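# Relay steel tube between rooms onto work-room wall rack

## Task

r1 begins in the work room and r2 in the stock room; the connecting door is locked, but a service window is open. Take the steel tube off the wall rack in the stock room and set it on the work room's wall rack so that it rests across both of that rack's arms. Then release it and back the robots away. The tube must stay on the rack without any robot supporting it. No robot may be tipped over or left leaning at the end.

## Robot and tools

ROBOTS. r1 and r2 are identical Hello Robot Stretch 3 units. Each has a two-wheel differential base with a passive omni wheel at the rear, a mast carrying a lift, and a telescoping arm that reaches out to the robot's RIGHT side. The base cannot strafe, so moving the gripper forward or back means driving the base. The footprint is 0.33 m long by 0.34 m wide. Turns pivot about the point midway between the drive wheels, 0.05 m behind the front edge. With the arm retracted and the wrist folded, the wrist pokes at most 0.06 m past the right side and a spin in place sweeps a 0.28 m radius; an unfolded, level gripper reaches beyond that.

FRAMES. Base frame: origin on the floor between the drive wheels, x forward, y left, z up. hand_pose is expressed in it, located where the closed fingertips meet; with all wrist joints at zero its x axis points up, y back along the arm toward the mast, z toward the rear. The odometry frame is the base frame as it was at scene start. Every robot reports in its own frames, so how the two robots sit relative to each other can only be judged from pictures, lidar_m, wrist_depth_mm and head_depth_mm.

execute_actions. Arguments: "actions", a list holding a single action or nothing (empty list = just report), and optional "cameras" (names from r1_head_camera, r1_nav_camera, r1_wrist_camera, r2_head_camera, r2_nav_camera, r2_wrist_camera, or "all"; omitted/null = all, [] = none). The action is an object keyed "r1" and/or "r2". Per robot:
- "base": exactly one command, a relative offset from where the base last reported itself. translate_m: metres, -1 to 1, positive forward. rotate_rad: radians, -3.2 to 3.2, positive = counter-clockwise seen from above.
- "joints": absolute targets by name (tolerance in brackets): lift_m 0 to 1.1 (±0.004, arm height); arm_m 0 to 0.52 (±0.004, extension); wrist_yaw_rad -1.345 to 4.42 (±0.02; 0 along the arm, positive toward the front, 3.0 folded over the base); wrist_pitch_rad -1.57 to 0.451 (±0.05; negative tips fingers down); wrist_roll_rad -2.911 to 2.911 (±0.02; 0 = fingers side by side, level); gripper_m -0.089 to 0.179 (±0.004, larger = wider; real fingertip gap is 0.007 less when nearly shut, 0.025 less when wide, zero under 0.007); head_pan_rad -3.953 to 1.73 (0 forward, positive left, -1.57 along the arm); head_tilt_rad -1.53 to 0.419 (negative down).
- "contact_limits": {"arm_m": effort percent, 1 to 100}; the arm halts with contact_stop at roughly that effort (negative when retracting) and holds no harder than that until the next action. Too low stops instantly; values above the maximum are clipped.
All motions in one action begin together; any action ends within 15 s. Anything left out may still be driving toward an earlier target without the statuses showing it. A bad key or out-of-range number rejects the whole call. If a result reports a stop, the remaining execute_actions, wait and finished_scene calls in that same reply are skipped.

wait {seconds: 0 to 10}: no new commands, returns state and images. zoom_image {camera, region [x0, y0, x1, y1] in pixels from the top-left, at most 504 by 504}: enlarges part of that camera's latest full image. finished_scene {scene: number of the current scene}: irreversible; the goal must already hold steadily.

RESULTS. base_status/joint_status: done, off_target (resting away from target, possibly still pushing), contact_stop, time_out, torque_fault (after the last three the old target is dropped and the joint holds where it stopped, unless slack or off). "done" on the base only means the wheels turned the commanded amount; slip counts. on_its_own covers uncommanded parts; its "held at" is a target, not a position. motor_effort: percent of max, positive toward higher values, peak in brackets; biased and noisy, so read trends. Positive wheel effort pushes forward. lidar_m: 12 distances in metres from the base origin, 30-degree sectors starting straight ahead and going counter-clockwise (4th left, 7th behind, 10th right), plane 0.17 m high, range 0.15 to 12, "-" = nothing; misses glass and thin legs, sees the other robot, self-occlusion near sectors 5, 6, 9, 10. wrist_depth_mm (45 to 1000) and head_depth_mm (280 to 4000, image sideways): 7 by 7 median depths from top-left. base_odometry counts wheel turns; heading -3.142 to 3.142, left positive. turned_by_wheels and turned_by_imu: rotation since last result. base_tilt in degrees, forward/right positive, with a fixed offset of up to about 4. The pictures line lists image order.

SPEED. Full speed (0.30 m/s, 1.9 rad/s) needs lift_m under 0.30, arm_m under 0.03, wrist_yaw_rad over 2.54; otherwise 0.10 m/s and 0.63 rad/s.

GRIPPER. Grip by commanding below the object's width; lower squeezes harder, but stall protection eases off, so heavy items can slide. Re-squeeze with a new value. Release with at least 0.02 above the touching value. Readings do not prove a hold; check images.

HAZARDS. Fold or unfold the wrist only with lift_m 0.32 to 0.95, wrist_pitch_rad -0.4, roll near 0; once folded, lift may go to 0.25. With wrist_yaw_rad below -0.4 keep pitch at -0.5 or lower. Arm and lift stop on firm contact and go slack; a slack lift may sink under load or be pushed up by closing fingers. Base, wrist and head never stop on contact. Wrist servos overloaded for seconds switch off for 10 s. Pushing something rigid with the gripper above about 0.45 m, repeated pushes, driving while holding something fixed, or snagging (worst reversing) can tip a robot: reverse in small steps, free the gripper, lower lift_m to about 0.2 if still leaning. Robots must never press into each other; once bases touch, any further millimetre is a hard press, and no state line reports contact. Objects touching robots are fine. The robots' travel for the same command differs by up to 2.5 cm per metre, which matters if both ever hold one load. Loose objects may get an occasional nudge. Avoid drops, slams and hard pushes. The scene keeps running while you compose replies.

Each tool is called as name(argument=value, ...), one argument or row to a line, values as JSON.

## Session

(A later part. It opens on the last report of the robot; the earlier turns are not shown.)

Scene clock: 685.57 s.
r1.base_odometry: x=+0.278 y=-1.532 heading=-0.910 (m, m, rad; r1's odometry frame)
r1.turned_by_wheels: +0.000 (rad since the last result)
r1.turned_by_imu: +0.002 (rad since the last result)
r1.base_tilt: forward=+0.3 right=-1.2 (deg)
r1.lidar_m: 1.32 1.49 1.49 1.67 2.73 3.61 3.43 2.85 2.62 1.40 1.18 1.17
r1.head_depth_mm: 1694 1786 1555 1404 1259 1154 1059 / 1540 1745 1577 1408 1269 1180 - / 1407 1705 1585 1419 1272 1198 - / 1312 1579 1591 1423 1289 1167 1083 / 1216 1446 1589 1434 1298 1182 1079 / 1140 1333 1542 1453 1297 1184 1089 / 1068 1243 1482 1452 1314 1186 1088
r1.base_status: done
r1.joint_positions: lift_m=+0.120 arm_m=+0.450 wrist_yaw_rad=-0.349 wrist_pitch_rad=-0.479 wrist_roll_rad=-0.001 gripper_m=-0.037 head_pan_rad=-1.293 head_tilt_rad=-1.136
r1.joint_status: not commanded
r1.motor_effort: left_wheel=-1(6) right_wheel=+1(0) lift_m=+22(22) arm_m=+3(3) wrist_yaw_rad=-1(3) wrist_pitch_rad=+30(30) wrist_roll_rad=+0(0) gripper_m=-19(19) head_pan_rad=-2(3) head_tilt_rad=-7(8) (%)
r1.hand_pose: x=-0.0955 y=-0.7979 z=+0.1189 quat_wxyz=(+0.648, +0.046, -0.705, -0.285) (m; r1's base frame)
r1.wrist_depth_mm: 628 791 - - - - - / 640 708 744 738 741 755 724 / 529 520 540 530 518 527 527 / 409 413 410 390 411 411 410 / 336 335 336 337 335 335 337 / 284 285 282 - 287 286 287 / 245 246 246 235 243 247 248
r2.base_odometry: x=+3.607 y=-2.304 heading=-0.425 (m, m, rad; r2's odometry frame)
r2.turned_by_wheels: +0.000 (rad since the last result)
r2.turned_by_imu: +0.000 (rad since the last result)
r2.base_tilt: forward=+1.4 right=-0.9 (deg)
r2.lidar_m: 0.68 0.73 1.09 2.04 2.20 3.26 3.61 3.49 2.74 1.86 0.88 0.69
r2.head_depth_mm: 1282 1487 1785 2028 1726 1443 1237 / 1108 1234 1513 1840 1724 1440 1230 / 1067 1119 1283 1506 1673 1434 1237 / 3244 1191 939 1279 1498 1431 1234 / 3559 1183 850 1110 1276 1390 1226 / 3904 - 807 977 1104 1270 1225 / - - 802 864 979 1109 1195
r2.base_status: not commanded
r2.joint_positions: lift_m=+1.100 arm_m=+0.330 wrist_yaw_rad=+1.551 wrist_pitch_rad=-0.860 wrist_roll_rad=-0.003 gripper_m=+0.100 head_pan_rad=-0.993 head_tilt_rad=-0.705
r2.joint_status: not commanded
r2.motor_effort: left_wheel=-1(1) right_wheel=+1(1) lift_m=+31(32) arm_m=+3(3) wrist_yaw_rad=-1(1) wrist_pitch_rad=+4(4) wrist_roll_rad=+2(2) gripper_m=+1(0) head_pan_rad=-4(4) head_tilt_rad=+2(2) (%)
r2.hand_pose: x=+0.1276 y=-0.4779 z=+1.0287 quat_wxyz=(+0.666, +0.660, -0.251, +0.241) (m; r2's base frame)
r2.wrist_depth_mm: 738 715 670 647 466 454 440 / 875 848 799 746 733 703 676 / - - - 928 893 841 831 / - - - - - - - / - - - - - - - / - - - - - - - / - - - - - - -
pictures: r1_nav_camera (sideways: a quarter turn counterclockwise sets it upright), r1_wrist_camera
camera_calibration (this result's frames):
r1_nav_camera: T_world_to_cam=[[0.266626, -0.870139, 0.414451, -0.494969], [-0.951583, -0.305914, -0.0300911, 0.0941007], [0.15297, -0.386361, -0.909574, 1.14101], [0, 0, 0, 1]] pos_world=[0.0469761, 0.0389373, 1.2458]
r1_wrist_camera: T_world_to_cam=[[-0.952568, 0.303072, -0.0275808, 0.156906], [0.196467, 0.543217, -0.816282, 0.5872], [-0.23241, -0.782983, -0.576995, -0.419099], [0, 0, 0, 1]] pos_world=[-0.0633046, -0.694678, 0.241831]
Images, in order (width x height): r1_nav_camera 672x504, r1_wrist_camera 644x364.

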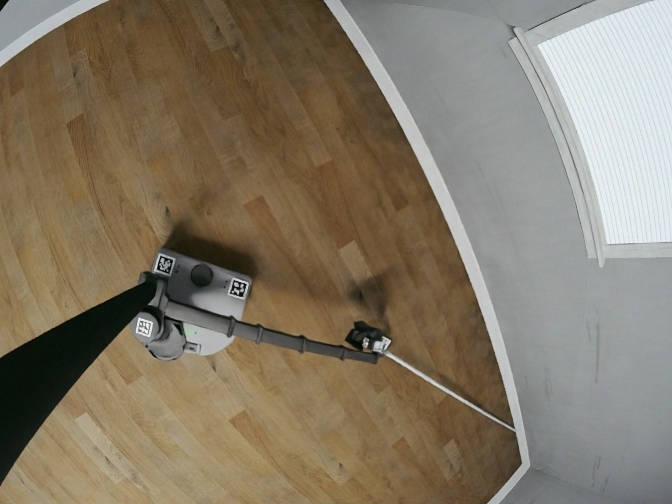

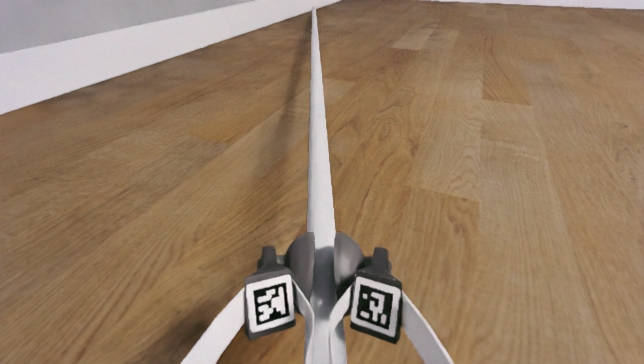

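execute_actions(
  actions=[
    {"r1":{"base":{"rotate_rad":0.1}}},
  ],
  cameras=[],
)

execute_actions(
  actions=[
    {"r1":{"base":{"translate_m":-0.3}}},
  ],
  cameras=[],
)

execute_actions(
  actions=[
    {"r1":{"base":{"rotate_rad":0.1}}},
  ],
  cameras=[],
)

execute_actions(
  actions=[
    {"r1":{"base":{"translate_m":-0.3}}},
  ],
  cameras=["r1_wrist_camera"],
)

execute_actions(
  actions=[
    {"r1":{"base":{"rotate_rad":0.09}}},
  ],
  cameras=[],
)

execute_actions(
  actions=[
    {"r1":{"base":{"translate_m":-0.3},"joints":{"head_pan_rad":-1.8,"head_tilt_rad":-0.9}}},
  ],
  cameras=["r1_wrist_camera","r1_nav_camera"],
)

Scene clock: 686.90 s.
r1.base_odometry: x=+0.278 y=-1.532 heading=-0.810 (m, m, rad; r1's odometry frame)
r1.turned_by_wheels: +0.100 (rad since the last result)
r1.turned_by_imu: +0.099 (rad since the last result)
r1.base_tilt: forward=+0.3 right=-1.2 (deg)
r1.lidar_m: 1.39 1.49 1.49 1.76 3.18 3.62 3.24 2.84 2.19 1.32 1.17 1.17
r1.head_depth_mm: 1500 1763 1566 1404 1260 1152 1058 / 1417 1703 1575 1409 1276 1177 - / 1313 1609 1584 1418 1287 1195 - / 1236 1487 1597 1422 1283 1168 1081 / 1166 1387 1586 1426 1302 1176 1079 / 1105 1303 1545 1441 1301 1179 1085 / 1049 1226 1484 1451 1309 1183 1088
r1.base_status: done
r1.joint_positions: lift_m=+0.120 arm_m=+0.450 wrist_yaw_rad=-0.354 wrist_pitch_rad=-0.470 wrist_roll_rad=-0.001 gripper_m=-0.037 head_pan_rad=-1.293 head_tilt_rad=-1.136
r1.joint_status: not commanded
r1.motor_effort: left_wheel=-2(7) right_wheel=+2(9) lift_m=+22(22) arm_m=+2(3) wrist_yaw_rad=+2(3) wrist_pitch_rad=+25(30) wrist_roll_rad=+0(0) gripper_m=-19(19) head_pan_rad=-3(3) head_tilt_rad=-7(6) (%)
r1.hand_pose: x=-0.0969 y=-0.7987 z=+0.1209 quat_wxyz=(+0.648, +0.042, -0.705, -0.284) (m; r1's base frame)
r1.wrist_depth_mm: 567 674 917 - - - - / 571 669 749 776 758 766 766 / 538 545 529 535 537 543 542 / 415 411 417 401 419 414 422 / 340 338 338 343 338 341 339 / 286 288 288 - 287 288 289 / 248 248 242 237 242 248 250
r2.base_odometry: x=+3.607 y=-2.304 heading=-0.425 (m, m, rad; r2's odometry frame)
r2.turned_by_wheels: +0.000 (rad since the last result)
r2.turned_by_imu: +0.000 (rad since the last result)
r2.base_tilt: forward=+1.4 right=-0.9 (deg)
r2.lidar_m: 0.68 0.74 1.09 2.04 2.20 3.27 3.63 3.52 2.73 1.86 0.88 0.69
r2.head_depth_mm: 1281 1494 1785 2025 1709 1447 1235 / 1103 1232 1514 1833 1731 1449 1244 / 1070 1117 1285 1504 1669 1440 1236 / 3232 1187 936 1284 1500 1436 1233 / 3556 1177 845 1107 1273 1399 1239 / 3909 - 808 981 1105 1271 1229 / - - 805 867 974 1106 1201
r2.base_status: not commanded
r2.joint_positions: lift_m=+1.100 arm_m=+0.330 wrist_yaw_rad=+1.551 wrist_pitch_rad=-0.860 wrist_roll_rad=-0.003 gripper_m=+0.100 head_pan_rad=-0.993 head_tilt_rad=-0.705
r2.joint_status: not commanded
r2.motor_effort: left_wheel=-1(1) right_wheel=+2(1) lift_m=+32(32) arm_m=+3(3) wrist_yaw_rad=-1(1) wrist_pitch_rad=+4(4) wrist_roll_rad=+2(2) gripper_m=+0(0) head_pan_rad=-5(4) head_tilt_rad=+2(3) (%)
r2.hand_pose: x=+0.1276 y=-0.4779 z=+1.0287 quat_wxyz=(+0.666, +0.660, -0.251, +0.241) (m; r2's base frame)
r2.wrist_depth_mm: 717 704 680 652 474 455 439 / 902 860 835 768 730 720 678 / - - - 949 929 856 830 / - - - - - - - / - - - - - - - / - - - - - - - / - - - - - - -
pictures: none
No camera images: the call's "cameras" was empty. Leave "cameras" out to get every camera's image.

Scene clock: 690.93 s.
r1.base_odometry: x=+0.071 y=-1.315 heading=-0.811 (m, m, rad; r1's odometry frame)
r1.turned_by_wheels: +0.000 (rad since the last result)
r1.turned_by_imu: +0.002 (rad since the last result)
r1.base_tilt: forward=+0.3 right=-1.3 (deg)
r1.lidar_m: 1.63 1.71 1.71 2.03 3.41 3.41 2.97 2.62 2.57 1.55 1.37 1.38
r1.head_depth_mm: 1758 1774 1563 1404 1261 1150 1057 / 1660 1792 1577 1398 1267 1178 - / 1544 1759 1586 1420 1275 1188 - / 1454 1713 1597 1432 1284 1175 1079 / 1375 1635 1607 1436 1289 1176 1077 / 1309 1540 1633 1437 1305 1183 1087 / 1235 1441 1610 1452 1306 1190 1093
r1.base_status: done
r1.joint_positions: lift_m=+0.120 arm_m=+0.450 wrist_yaw_rad=-0.350 wrist_pitch_rad=-0.480 wrist_roll_rad=-0.001 gripper_m=-0.037 head_pan_rad=-1.293 head_tilt_rad=-1.136
r1.joint_status: not commanded
r1.motor_effort: left_wheel=-1(6) right_wheel=+1(2) lift_m=+22(22) arm_m=+3(2) wrist_yaw_rad=+0(2) wrist_pitch_rad=+30(30) wrist_roll_rad=+0(0) gripper_m=-19(19) head_pan_rad=-3(2) head_tilt_rad=-6(9) (%)
r1.hand_pose: x=-0.0956 y=-0.7978 z=+0.1188 quat_wxyz=(+0.648, +0.046, -0.705, -0.285) (m; r1's base frame)
r1.wrist_depth_mm: 700 888 - - - - - / 681 735 752 726 747 749 726 / 525 517 525 532 530 541 524 / 408 412 406 411 410 410 411 / 334 339 335 335 334 334 338 / 280 282 284 - 283 286 287 / 247 247 241 235 243 247 247
r2.base_odometry: x=+3.607 y=-2.304 heading=-0.425 (m, m, rad; r2's odometry frame)
r2.turned_by_wheels: +0.000 (rad since the last result)
r2.turned_by_imu: +0.000 (rad since the last result)
r2.base_tilt: forward=+1.4 right=-0.9 (deg)
r2.lidar_m: 0.68 0.73 1.09 2.04 2.19 3.29 3.62 3.51 2.74 1.87 0.88 0.69
r2.head_depth_mm: 1285 1505 1774 2013 1736 1444 1228 / 1102 1233 1514 1836 1709 1440 1234 / 1062 1122 1286 1511 1664 1436 1234 / 3271 1187 937 1279 1494 1436 1236 / 3550 1177 847 1109 1277 1396 1233 / 3918 - 805 986 1104 1273 1230 / - - 801 867 983 1101 1196
r2.base_status: not commanded
r2.joint_positions: lift_m=+1.100 arm_m=+0.330 wrist_yaw_rad=+1.551 wrist_pitch_rad=-0.860 wrist_roll_rad=-0.003 gripper_m=+0.100 head_pan_rad=-0.993 head_tilt_rad=-0.705
r2.joint_status: not commanded
r2.motor_effort: left_wheel=-1(1) right_wheel=+1(1) lift_m=+31(32) arm_m=+2(3) wrist_yaw_rad=-1(1) wrist_pitch_rad=+3(4) wrist_roll_rad=+2(2) gripper_m=+0(0) head_pan_rad=-4(4) head_tilt_rad=+2(1) (%)
r2.hand_pose: x=+0.1276 y=-0.4779 z=+1.0287 quat_wxyz=(+0.666, +0.660, -0.251, +0.241) (m; r2's base frame)
r2.wrist_depth_mm: 741 708 673 649 459 455 439 / 891 870 817 766 754 706 684 / - - 992 940 912 855 812 / - - - - - - - / - - - - - - - / - - - - - - - / - - - - - - -
pictures: none
No camera images: the call's "cameras" was empty. Leave "cameras" out to get every camera's image.

Scene clock: 691.93 s.
r1.base_odometry: x=+0.071 y=-1.315 heading=-0.711 (m, m, rad; r1's odometry frame)
r1.turned_by_wheels: +0.100 (rad since the last result)
r1.turned_by_imu: +0.099 (rad since the last result)
r1.base_tilt: forward=+0.3 right=-1.3 (deg)
r1.lidar_m: 1.75 1.71 1.72 2.19 3.41 3.46 2.83 2.62 2.23 1.48 1.37 1.39
r1.head_depth_mm: 1628 1776 1568 1394 1265 1155 1061 / 1533 1756 1571 1400 1275 1173 - / 1462 1715 1592 1421 1280 1193 - / 1387 1676 1604 1426 1282 1174 1084 / 1329 1602 1613 1431 1291 1174 1079 / 1272 1513 1625 1442 1299 1180 1081 / 1219 1445 1607 1457 1306 1186 1089
r1.base_status: done
r1.joint_positions: lift_m=+0.120 arm_m=+0.450 wrist_yaw_rad=-0.355 wrist_pitch_rad=-0.470 wrist_roll_rad=-0.001 gripper_m=-0.037 head_pan_rad=-1.293 head_tilt_rad=-1.136
r1.joint_status: not commanded
r1.motor_effort: left_wheel=-2(7) right_wheel=+2(9) lift_m=+22(23) arm_m=+2(2) wrist_yaw_rad=+3(3) wrist_pitch_rad=+26(30) wrist_roll_rad=+0(1) gripper_m=-20(20) head_pan_rad=-3(2) head_tilt_rad=-7(8) (%)
r1.hand_pose: x=-0.0970 y=-0.7987 z=+0.1208 quat_wxyz=(+0.648, +0.041, -0.705, -0.284) (m; r1's base frame)
r1.wrist_depth_mm: 636 781 958 - - - - / 641 735 752 775 753 783 761 / 526 539 547 549 551 539 539 / 420 416 415 410 422 422 421 / 340 338 342 339 341 341 341 / 289 289 285 - 290 288 290 / 246 248 243 236 242 248 250
r2.base_odometry: x=+3.607 y=-2.304 heading=-0.425 (m, m, rad; r2's odometry frame)
r2.turned_by_wheels: +0.000 (rad since the last result)
r2.turned_by_imu: +0.000 (rad since the last result)
r2.base_tilt: forward=+1.4 right=-0.9 (deg)
r2.lidar_m: 0.68 0.73 1.09 2.04 2.19 3.26 3.61 3.52 2.74 1.86 0.88 0.69
r2.head_depth_mm: 1283 1488 1767 2024 1717 1445 1229 / 1108 1228 1523 1835 1730 1442 1234 / 1067 1125 1276 1496 1681 1430 1233 / 3244 1187 940 1280 1494 1435 1230 / 3544 1182 845 1107 1273 1393 1232 / 3826 - 805 975 1112 1277 1230 / - - 803 866 975 1101 1184
r2.base_status: not commanded
r2.joint_positions: lift_m=+1.100 arm_m=+0.330 wrist_yaw_rad=+1.551 wrist_pitch_rad=-0.860 wrist_roll_rad=-0.003 gripper_m=+0.100 head_pan_rad=-0.993 head_tilt_rad=-0.705
r2.joint_status: not commanded
r2.motor_effort: left_wheel=-1(1) right_wheel=+1(1) lift_m=+32(32) arm_m=+2(2) wrist_yaw_rad=+0(1) wrist_pitch_rad=+4(4) wrist_roll_rad=+2(1) gripper_m=+1(0) head_pan_rad=-4(5) head_tilt_rad=+2(2) (%)
r2.hand_pose: x=+0.1276 y=-0.4779 z=+1.0287 quat_wxyz=(+0.666, +0.660, -0.251, +0.241) (m; r2's base frame)
r2.wrist_depth_mm: 741 697 663 645 461 444 430 / 891 844 810 761 731 710 681 / - - 978 966 894 873 817 / - - - - - - 992 / - - - - - - - / - - - - - - - / - - - - - - -
pictures: none
No camera images: the call's "cameras" was empty. Leave "cameras" out to get every camera's image.

Scene clock: 695.97 s.
r1.base_odometry: x=-0.156 y=-1.119 heading=-0.711 (m, m, rad; r1's odometry frame)
r1.turned_by_wheels: +0.000 (rad since the last result)
r1.turned_by_imu: +0.002 (rad since the last result)
r1.base_tilt: forward=+0.3 right=-1.2 (deg)
r1.lidar_m: 1.99 1.95 1.97 2.49 3.24 3.29 2.57 2.38 2.42 1.68 1.56 1.57
r1.head_depth_mm: 1842 1790 1546 1389 1264 1155 1060 / 1744 1794 1582 1409 1278 1171 - / 1652 1795 1581 1415 1276 1198 - / 1573 1780 1607 1422 1284 1172 1082 / 1508 1745 1596 1425 1292 1175 1082 / 1445 1707 1619 1448 1301 1185 1090 / 1380 1617 1625 1449 1312 1191 1094
r1.base_status: done
r1.joint_positions: lift_m=+0.120 arm_m=+0.450 wrist_yaw_rad=-0.351 wrist_pitch_rad=-0.481 wrist_roll_rad=-0.001 gripper_m=-0.037 head_pan_rad=-1.293 head_tilt_rad=-1.136
r1.joint_status: not commanded
r1.motor_effort: left_wheel=+0(6) right_wheel=+1(3) lift_m=+22(23) arm_m=+2(2) wrist_yaw_rad=+1(3) wrist_pitch_rad=+31(31) wrist_roll_rad=+0(0) gripper_m=-19(20) head_pan_rad=-2(3) head_tilt_rad=-7(8) (%)
r1.hand_pose: x=-0.0958 y=-0.7976 z=+0.1185 quat_wxyz=(+0.647, +0.046, -0.705, -0.286) (m; r1's base frame)
r1.wrist_depth_mm: 780 925 - - - - - / 708 741 734 735 739 734 726 / 524 530 530 523 521 522 517 / 413 401 410 407 412 409 411 / 334 337 334 330 338 337 339 / 282 282 282 - 286 282 286 / 244 247 241 233 242 244 245
r2.base_odometry: x=+3.607 y=-2.304 heading=-0.425 (m, m, rad; r2's odometry frame)
r2.turned_by_wheels: +0.000 (rad since the last result)
r2.turned_by_imu: +0.000 (rad since the last result)
r2.base_tilt: forward=+1.4 right=-0.9 (deg)
r2.lidar_m: 0.68 0.73 1.09 2.04 2.20 3.27 3.61 3.51 2.73 1.86 0.88 0.69
r2.head_depth_mm: 1275 1499 1785 2044 1724 1443 1244 / 1117 1231 1510 1840 1739 1439 1235 / 1071 1118 1281 1500 1688 1431 1229 / 3231 1190 937 1281 1503 1442 1225 / 3550 1177 847 1109 1276 1389 1224 / 3959 - 804 975 1100 1271 1224 / - - 805 868 985 1108 1193
r2.base_status: not commanded
r2.joint_positions: lift_m=+1.100 arm_m=+0.330 wrist_yaw_rad=+1.551 wrist_pitch_rad=-0.860 wrist_roll_rad=-0.003 gripper_m=+0.100 head_pan_rad=-0.993 head_tilt_rad=-0.705
r2.joint_status: not commanded
r2.motor_effort: left_wheel=+0(1) right_wheel=+1(1) lift_m=+31(32) arm_m=+3(3) wrist_yaw_rad=+0(1) wrist_pitch_rad=+4(4) wrist_roll_rad=+1(2) gripper_m=+0(0) head_pan_rad=-5(3) head_tilt_rad=+2(2) (%)
r2.hand_pose: x=+0.1276 y=-0.4779 z=+1.0287 quat_wxyz=(+0.666, +0.660, -0.251, +0.241) (m; r2's base frame)
r2.wrist_depth_mm: 727 713 674 665 458 452 447 / 882 831 777 767 743 736 704 / - - 974 959 905 879 829 / - - - - - - - / - - - - - - - / - - - - - - - / - - - - - - -
pictures: r1_wrist_camera
camera_calibration (this result's frames):
r1_wrist_camera: T_world_to_cam=[[-0.952031, 0.304741, -0.027741, 0.157949], [0.197948, 0.544189, -0.815276, 0.587551], [-0.233352, -0.78166, -0.578408, -0.417968], [0, 0, 0, 1]] pos_world=[-0.0634658, -0.694581, 0.241642]
Images, in order (width x height): r1_wrist_camera 644x364.

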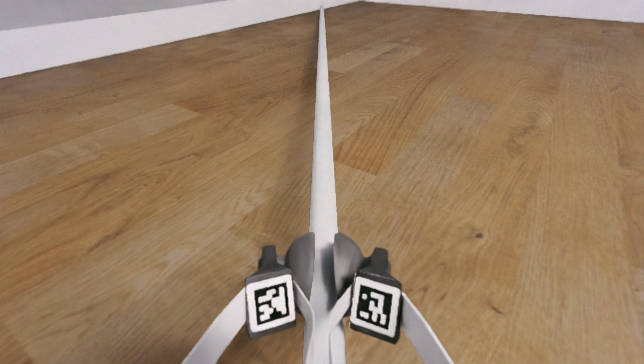

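Scene clock: 696.93 s.
r1.base_odometry: x=-0.156 y=-1.119 heading=-0.621 (m, m, rad; r1's odometry frame)
r1.turned_by_wheels: +0.090 (rad since the last result)
r1.turned_by_imu: +0.089 (rad since the last result)
r1.base_tilt: forward=+0.2 right=-1.2 (deg)
r1.lidar_m: 2.04 1.95 2.01 2.69 3.26 3.33 2.50 2.38 2.27 1.63 1.55 1.61
r1.head_depth_mm: 1711 1780 1552 1393 1265 1155 1058 / 1646 1794 1580 1411 1267 1172 - / 1581 1790 1586 1409 1280 1190 - / 1525 1750 1603 1428 1286 1172 1079 / 1474 1741 1617 1429 1288 1178 1080 / 1424 1705 1622 1441 1297 1180 1085 / 1376 1638 1631 1451 1309 1198 1091
r1.base_status: done
r1.joint_positions: lift_m=+0.120 arm_m=+0.450 wrist_yaw_rad=-0.355 wrist_pitch_rad=-0.470 wrist_roll_rad=-0.001 gripper_m=-0.037 head_pan_rad=-1.293 head_tilt_rad=-1.136
r1.joint_status: not commanded
r1.motor_effort: left_wheel=-2(7) right_wheel=+3(9) lift_m=+22(22) arm_m=+3(2) wrist_yaw_rad=+3(3) wrist_pitch_rad=+26(31) wrist_roll_rad=+0(1) gripper_m=-20(19) head_pan_rad=-3(3) head_tilt_rad=-7(7) (%)
r1.hand_pose: x=-0.0971 y=-0.7987 z=+0.1208 quat_wxyz=(+0.648, +0.041, -0.705, -0.284) (m; r1's base frame)
r1.wrist_depth_mm: 730 843 - - - - - / 711 788 772 750 787 770 773 / 536 536 536 541 533 547 545 / 416 412 421 404 417 424 428 / 338 341 340 340 340 338 341 / 287 287 289 - 289 285 290 / 249 247 241 236 243 249 251
r2.base_odometry: x=+3.607 y=-2.304 heading=-0.425 (m, m, rad; r2's odometry frame)
r2.turned_by_wheels: +0.000 (rad since the last result)
r2.turned_by_imu: +0.000 (rad since the last result)
r2.base_tilt: forward=+1.3 right=-0.9 (deg)
r2.lidar_m: 0.68 0.73 1.09 2.04 2.19 3.25 3.63 3.50 2.73 1.86 0.88 0.69
r2.head_depth_mm: 1284 1498 1774 1996 1746 1445 1236 / 1108 1229 1512 1838 1726 1452 1239 / 1063 1117 1273 1502 1670 1448 1231 / 3238 1190 936 1281 1496 1440 1229 / 3535 1184 846 1104 1268 1400 1232 / 3958 - 810 976 1108 1273 1228 / - - 802 866 975 1110 1199
r2.base_status: not commanded
r2.joint_positions: lift_m=+1.100 arm_m=+0.330 wrist_yaw_rad=+1.551 wrist_pitch_rad=-0.860 wrist_roll_rad=-0.003 gripper_m=+0.100 head_pan_rad=-0.993 head_tilt_rad=-0.705
r2.joint_status: not commanded
r2.motor_effort: left_wheel=-2(1) right_wheel=+1(1) lift_m=+32(32) arm_m=+4(3) wrist_yaw_rad=-1(1) wrist_pitch_rad=+4(4) wrist_roll_rad=+2(1) gripper_m=+0(0) head_pan_rad=-5(4) head_tilt_rad=+3(2) (%)
r2.hand_pose: x=+0.1276 y=-0.4779 z=+1.0287 quat_wxyz=(+0.666, +0.660, -0.251, +0.241) (m; r2's base frame)
r2.wrist_depth_mm: 737 697 666 645 463 451 439 / 865 834 805 793 745 721 674 / - - 970 922 899 852 837 / - - - - - - - / - - - - - - - / - - - - - - - / - - - - - - -
pictures: none
No camera images: the call's "cameras" was empty. Leave "cameras" out to get every camera's image.

Scene clock: 700.97 s.
r1.base_odometry: x=-0.400 y=-0.944 heading=-0.621 (m, m, rad; r1's odometry frame)
r1.turned_by_wheels: +0.000 (rad since the last result)
r1.turned_by_imu: +0.002 (rad since the last result)
r1.base_tilt: forward=+0.2 right=-1.3 (deg)
r1.lidar_m: 2.30 2.20 2.27 3.04 3.11 3.12 2.23 2.13 2.20 1.79 1.71 1.77
r1.head_depth_mm: 1996 2241 2012 1641 1405 1222 1077 / 2182 2383 2030 1668 1413 1222 1106 / 2286 2511 2054 1663 1424 1256 1092 / 2042 2334 2051 1692 1506 1236 1098 / 1862 2113 2073 1690 1433 1240 1107 / 1703 1891 2028 1727 1444 1255 1113 / 1561 1747 1927 1719 1463 1261 1116
r1.base_status: done
r1.joint_positions: lift_m=+0.120 arm_m=+0.450 wrist_yaw_rad=-0.352 wrist_pitch_rad=-0.482 wrist_roll_rad=-0.001 gripper_m=-0.037 head_pan_rad=-1.793 head_tilt_rad=-0.903
r1.joint_status: all done
r1.motor_effort: left_wheel=-1(6) right_wheel=+0(4) lift_m=+22(22) arm_m=+3(3) wrist_yaw_rad=+1(3) wrist_pitch_rad=+32(32) wrist_roll_rad=+0(0) gripper_m=-19(19) head_pan_rad=-3(27) head_tilt_rad=+2(26) (%)
r1.hand_pose: x=-0.0959 y=-0.7973 z=+0.1183 quat_wxyz=(+0.647, +0.047, -0.705, -0.287) (m; r1's base frame)
r1.wrist_depth_mm: 837 955 - - - - - / 740 743 730 736 721 710 732 / 525 520 525 517 529 532 522 / 405 410 406 397 406 409 412 / 333 333 337 336 334 334 331 / 283 280 284 - 282 284 287 / 245 247 240 231 243 247 246
r2.base_odometry: x=+3.607 y=-2.304 heading=-0.425 (m, m, rad; r2's odometry frame)
r2.turned_by_wheels: +0.000 (rad since the last result)
r2.turned_by_imu: +0.000 (rad since the last result)
r2.base_tilt: forward=+1.4 right=-0.9 (deg)
r2.lidar_m: 0.68 0.73 1.09 2.04 2.19 3.26 3.61 3.50 2.74 1.86 0.88 0.69
r2.head_depth_mm: 1278 1497 1773 2004 1730 1451 1236 / 1106 1232 1506 1826 1720 1439 1237 / 1071 1117 1270 1518 1679 1443 1243 / 3218 1189 939 1279 1507 1437 1238 / 3564 1184 844 1105 1279 1390 1239 / 3879 - 808 977 1111 1268 1233 / - - 802 866 984 1106 1189
r2.base_status: not commanded
r2.joint_positions: lift_m=+1.100 arm_m=+0.330 wrist_yaw_rad=+1.551 wrist_pitch_rad=-0.860 wrist_roll_rad=-0.003 gripper_m=+0.100 head_pan_rad=-0.993 head_tilt_rad=-0.705
r2.joint_status: not commanded
r2.motor_effort: left_wheel=-1(0) right_wheel=+1(1) lift_m=+31(32) arm_m=+2(3) wrist_yaw_rad=-1(1) wrist_pitch_rad=+4(4) wrist_roll_rad=+2(2) gripper_m=+0(0) head_pan_rad=-4(4) head_tilt_rad=+2(3) (%)
r2.hand_pose: x=+0.1276 y=-0.4779 z=+1.0287 quat_wxyz=(+0.666, +0.660, -0.251, +0.241) (m; r2's base frame)
r2.wrist_depth_mm: 734 700 669 651 459 450 446 / 856 817 785 771 750 705 690 / - - - 962 894 839 814 / - - - - - - - / - - - - - - - / - - - - - - - / - - - - - - -
pictures: r1_nav_camera (sideways: a quarter turn counterclockwise sets it upright), r1_wrist_camera
camera_calibration (this result's frames):
r1_nav_camera: T_world_to_cam=[[-0.156259, -0.773886, 0.613746, -0.752006], [-0.983164, 0.181456, -0.0215102, 0.0831298], [-0.0947217, -0.606774, -0.78921, 0.986079], [0, 0, 0, 1]] pos_world=[0.0576255, 0.00127586, 1.24155]
r1_wrist_camera: T_world_to_cam=[[-0.951792, 0.305472, -0.0278903, 0.158425], [0.198772, 0.544965, -0.814557, 0.587844], [-0.233625, -0.780833, -0.579413, -0.417223], [0, 0, 0, 1]] pos_world=[-0.0635329, -0.69453, 0.241507]
Images, in order (width x height): r1_nav_camera 672x504, r1_wrist_camera 644x364.

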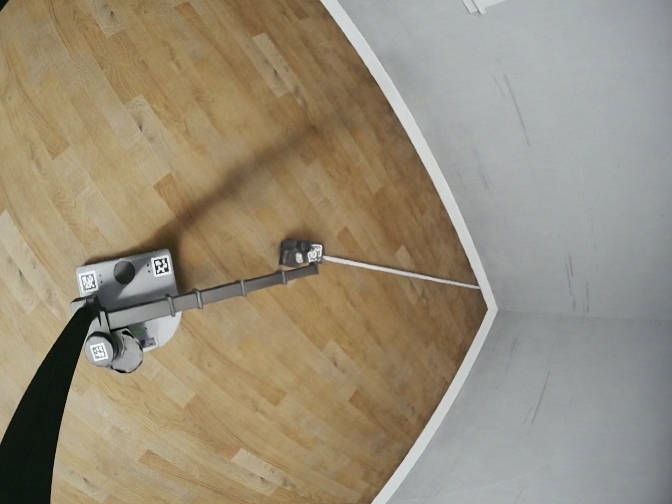

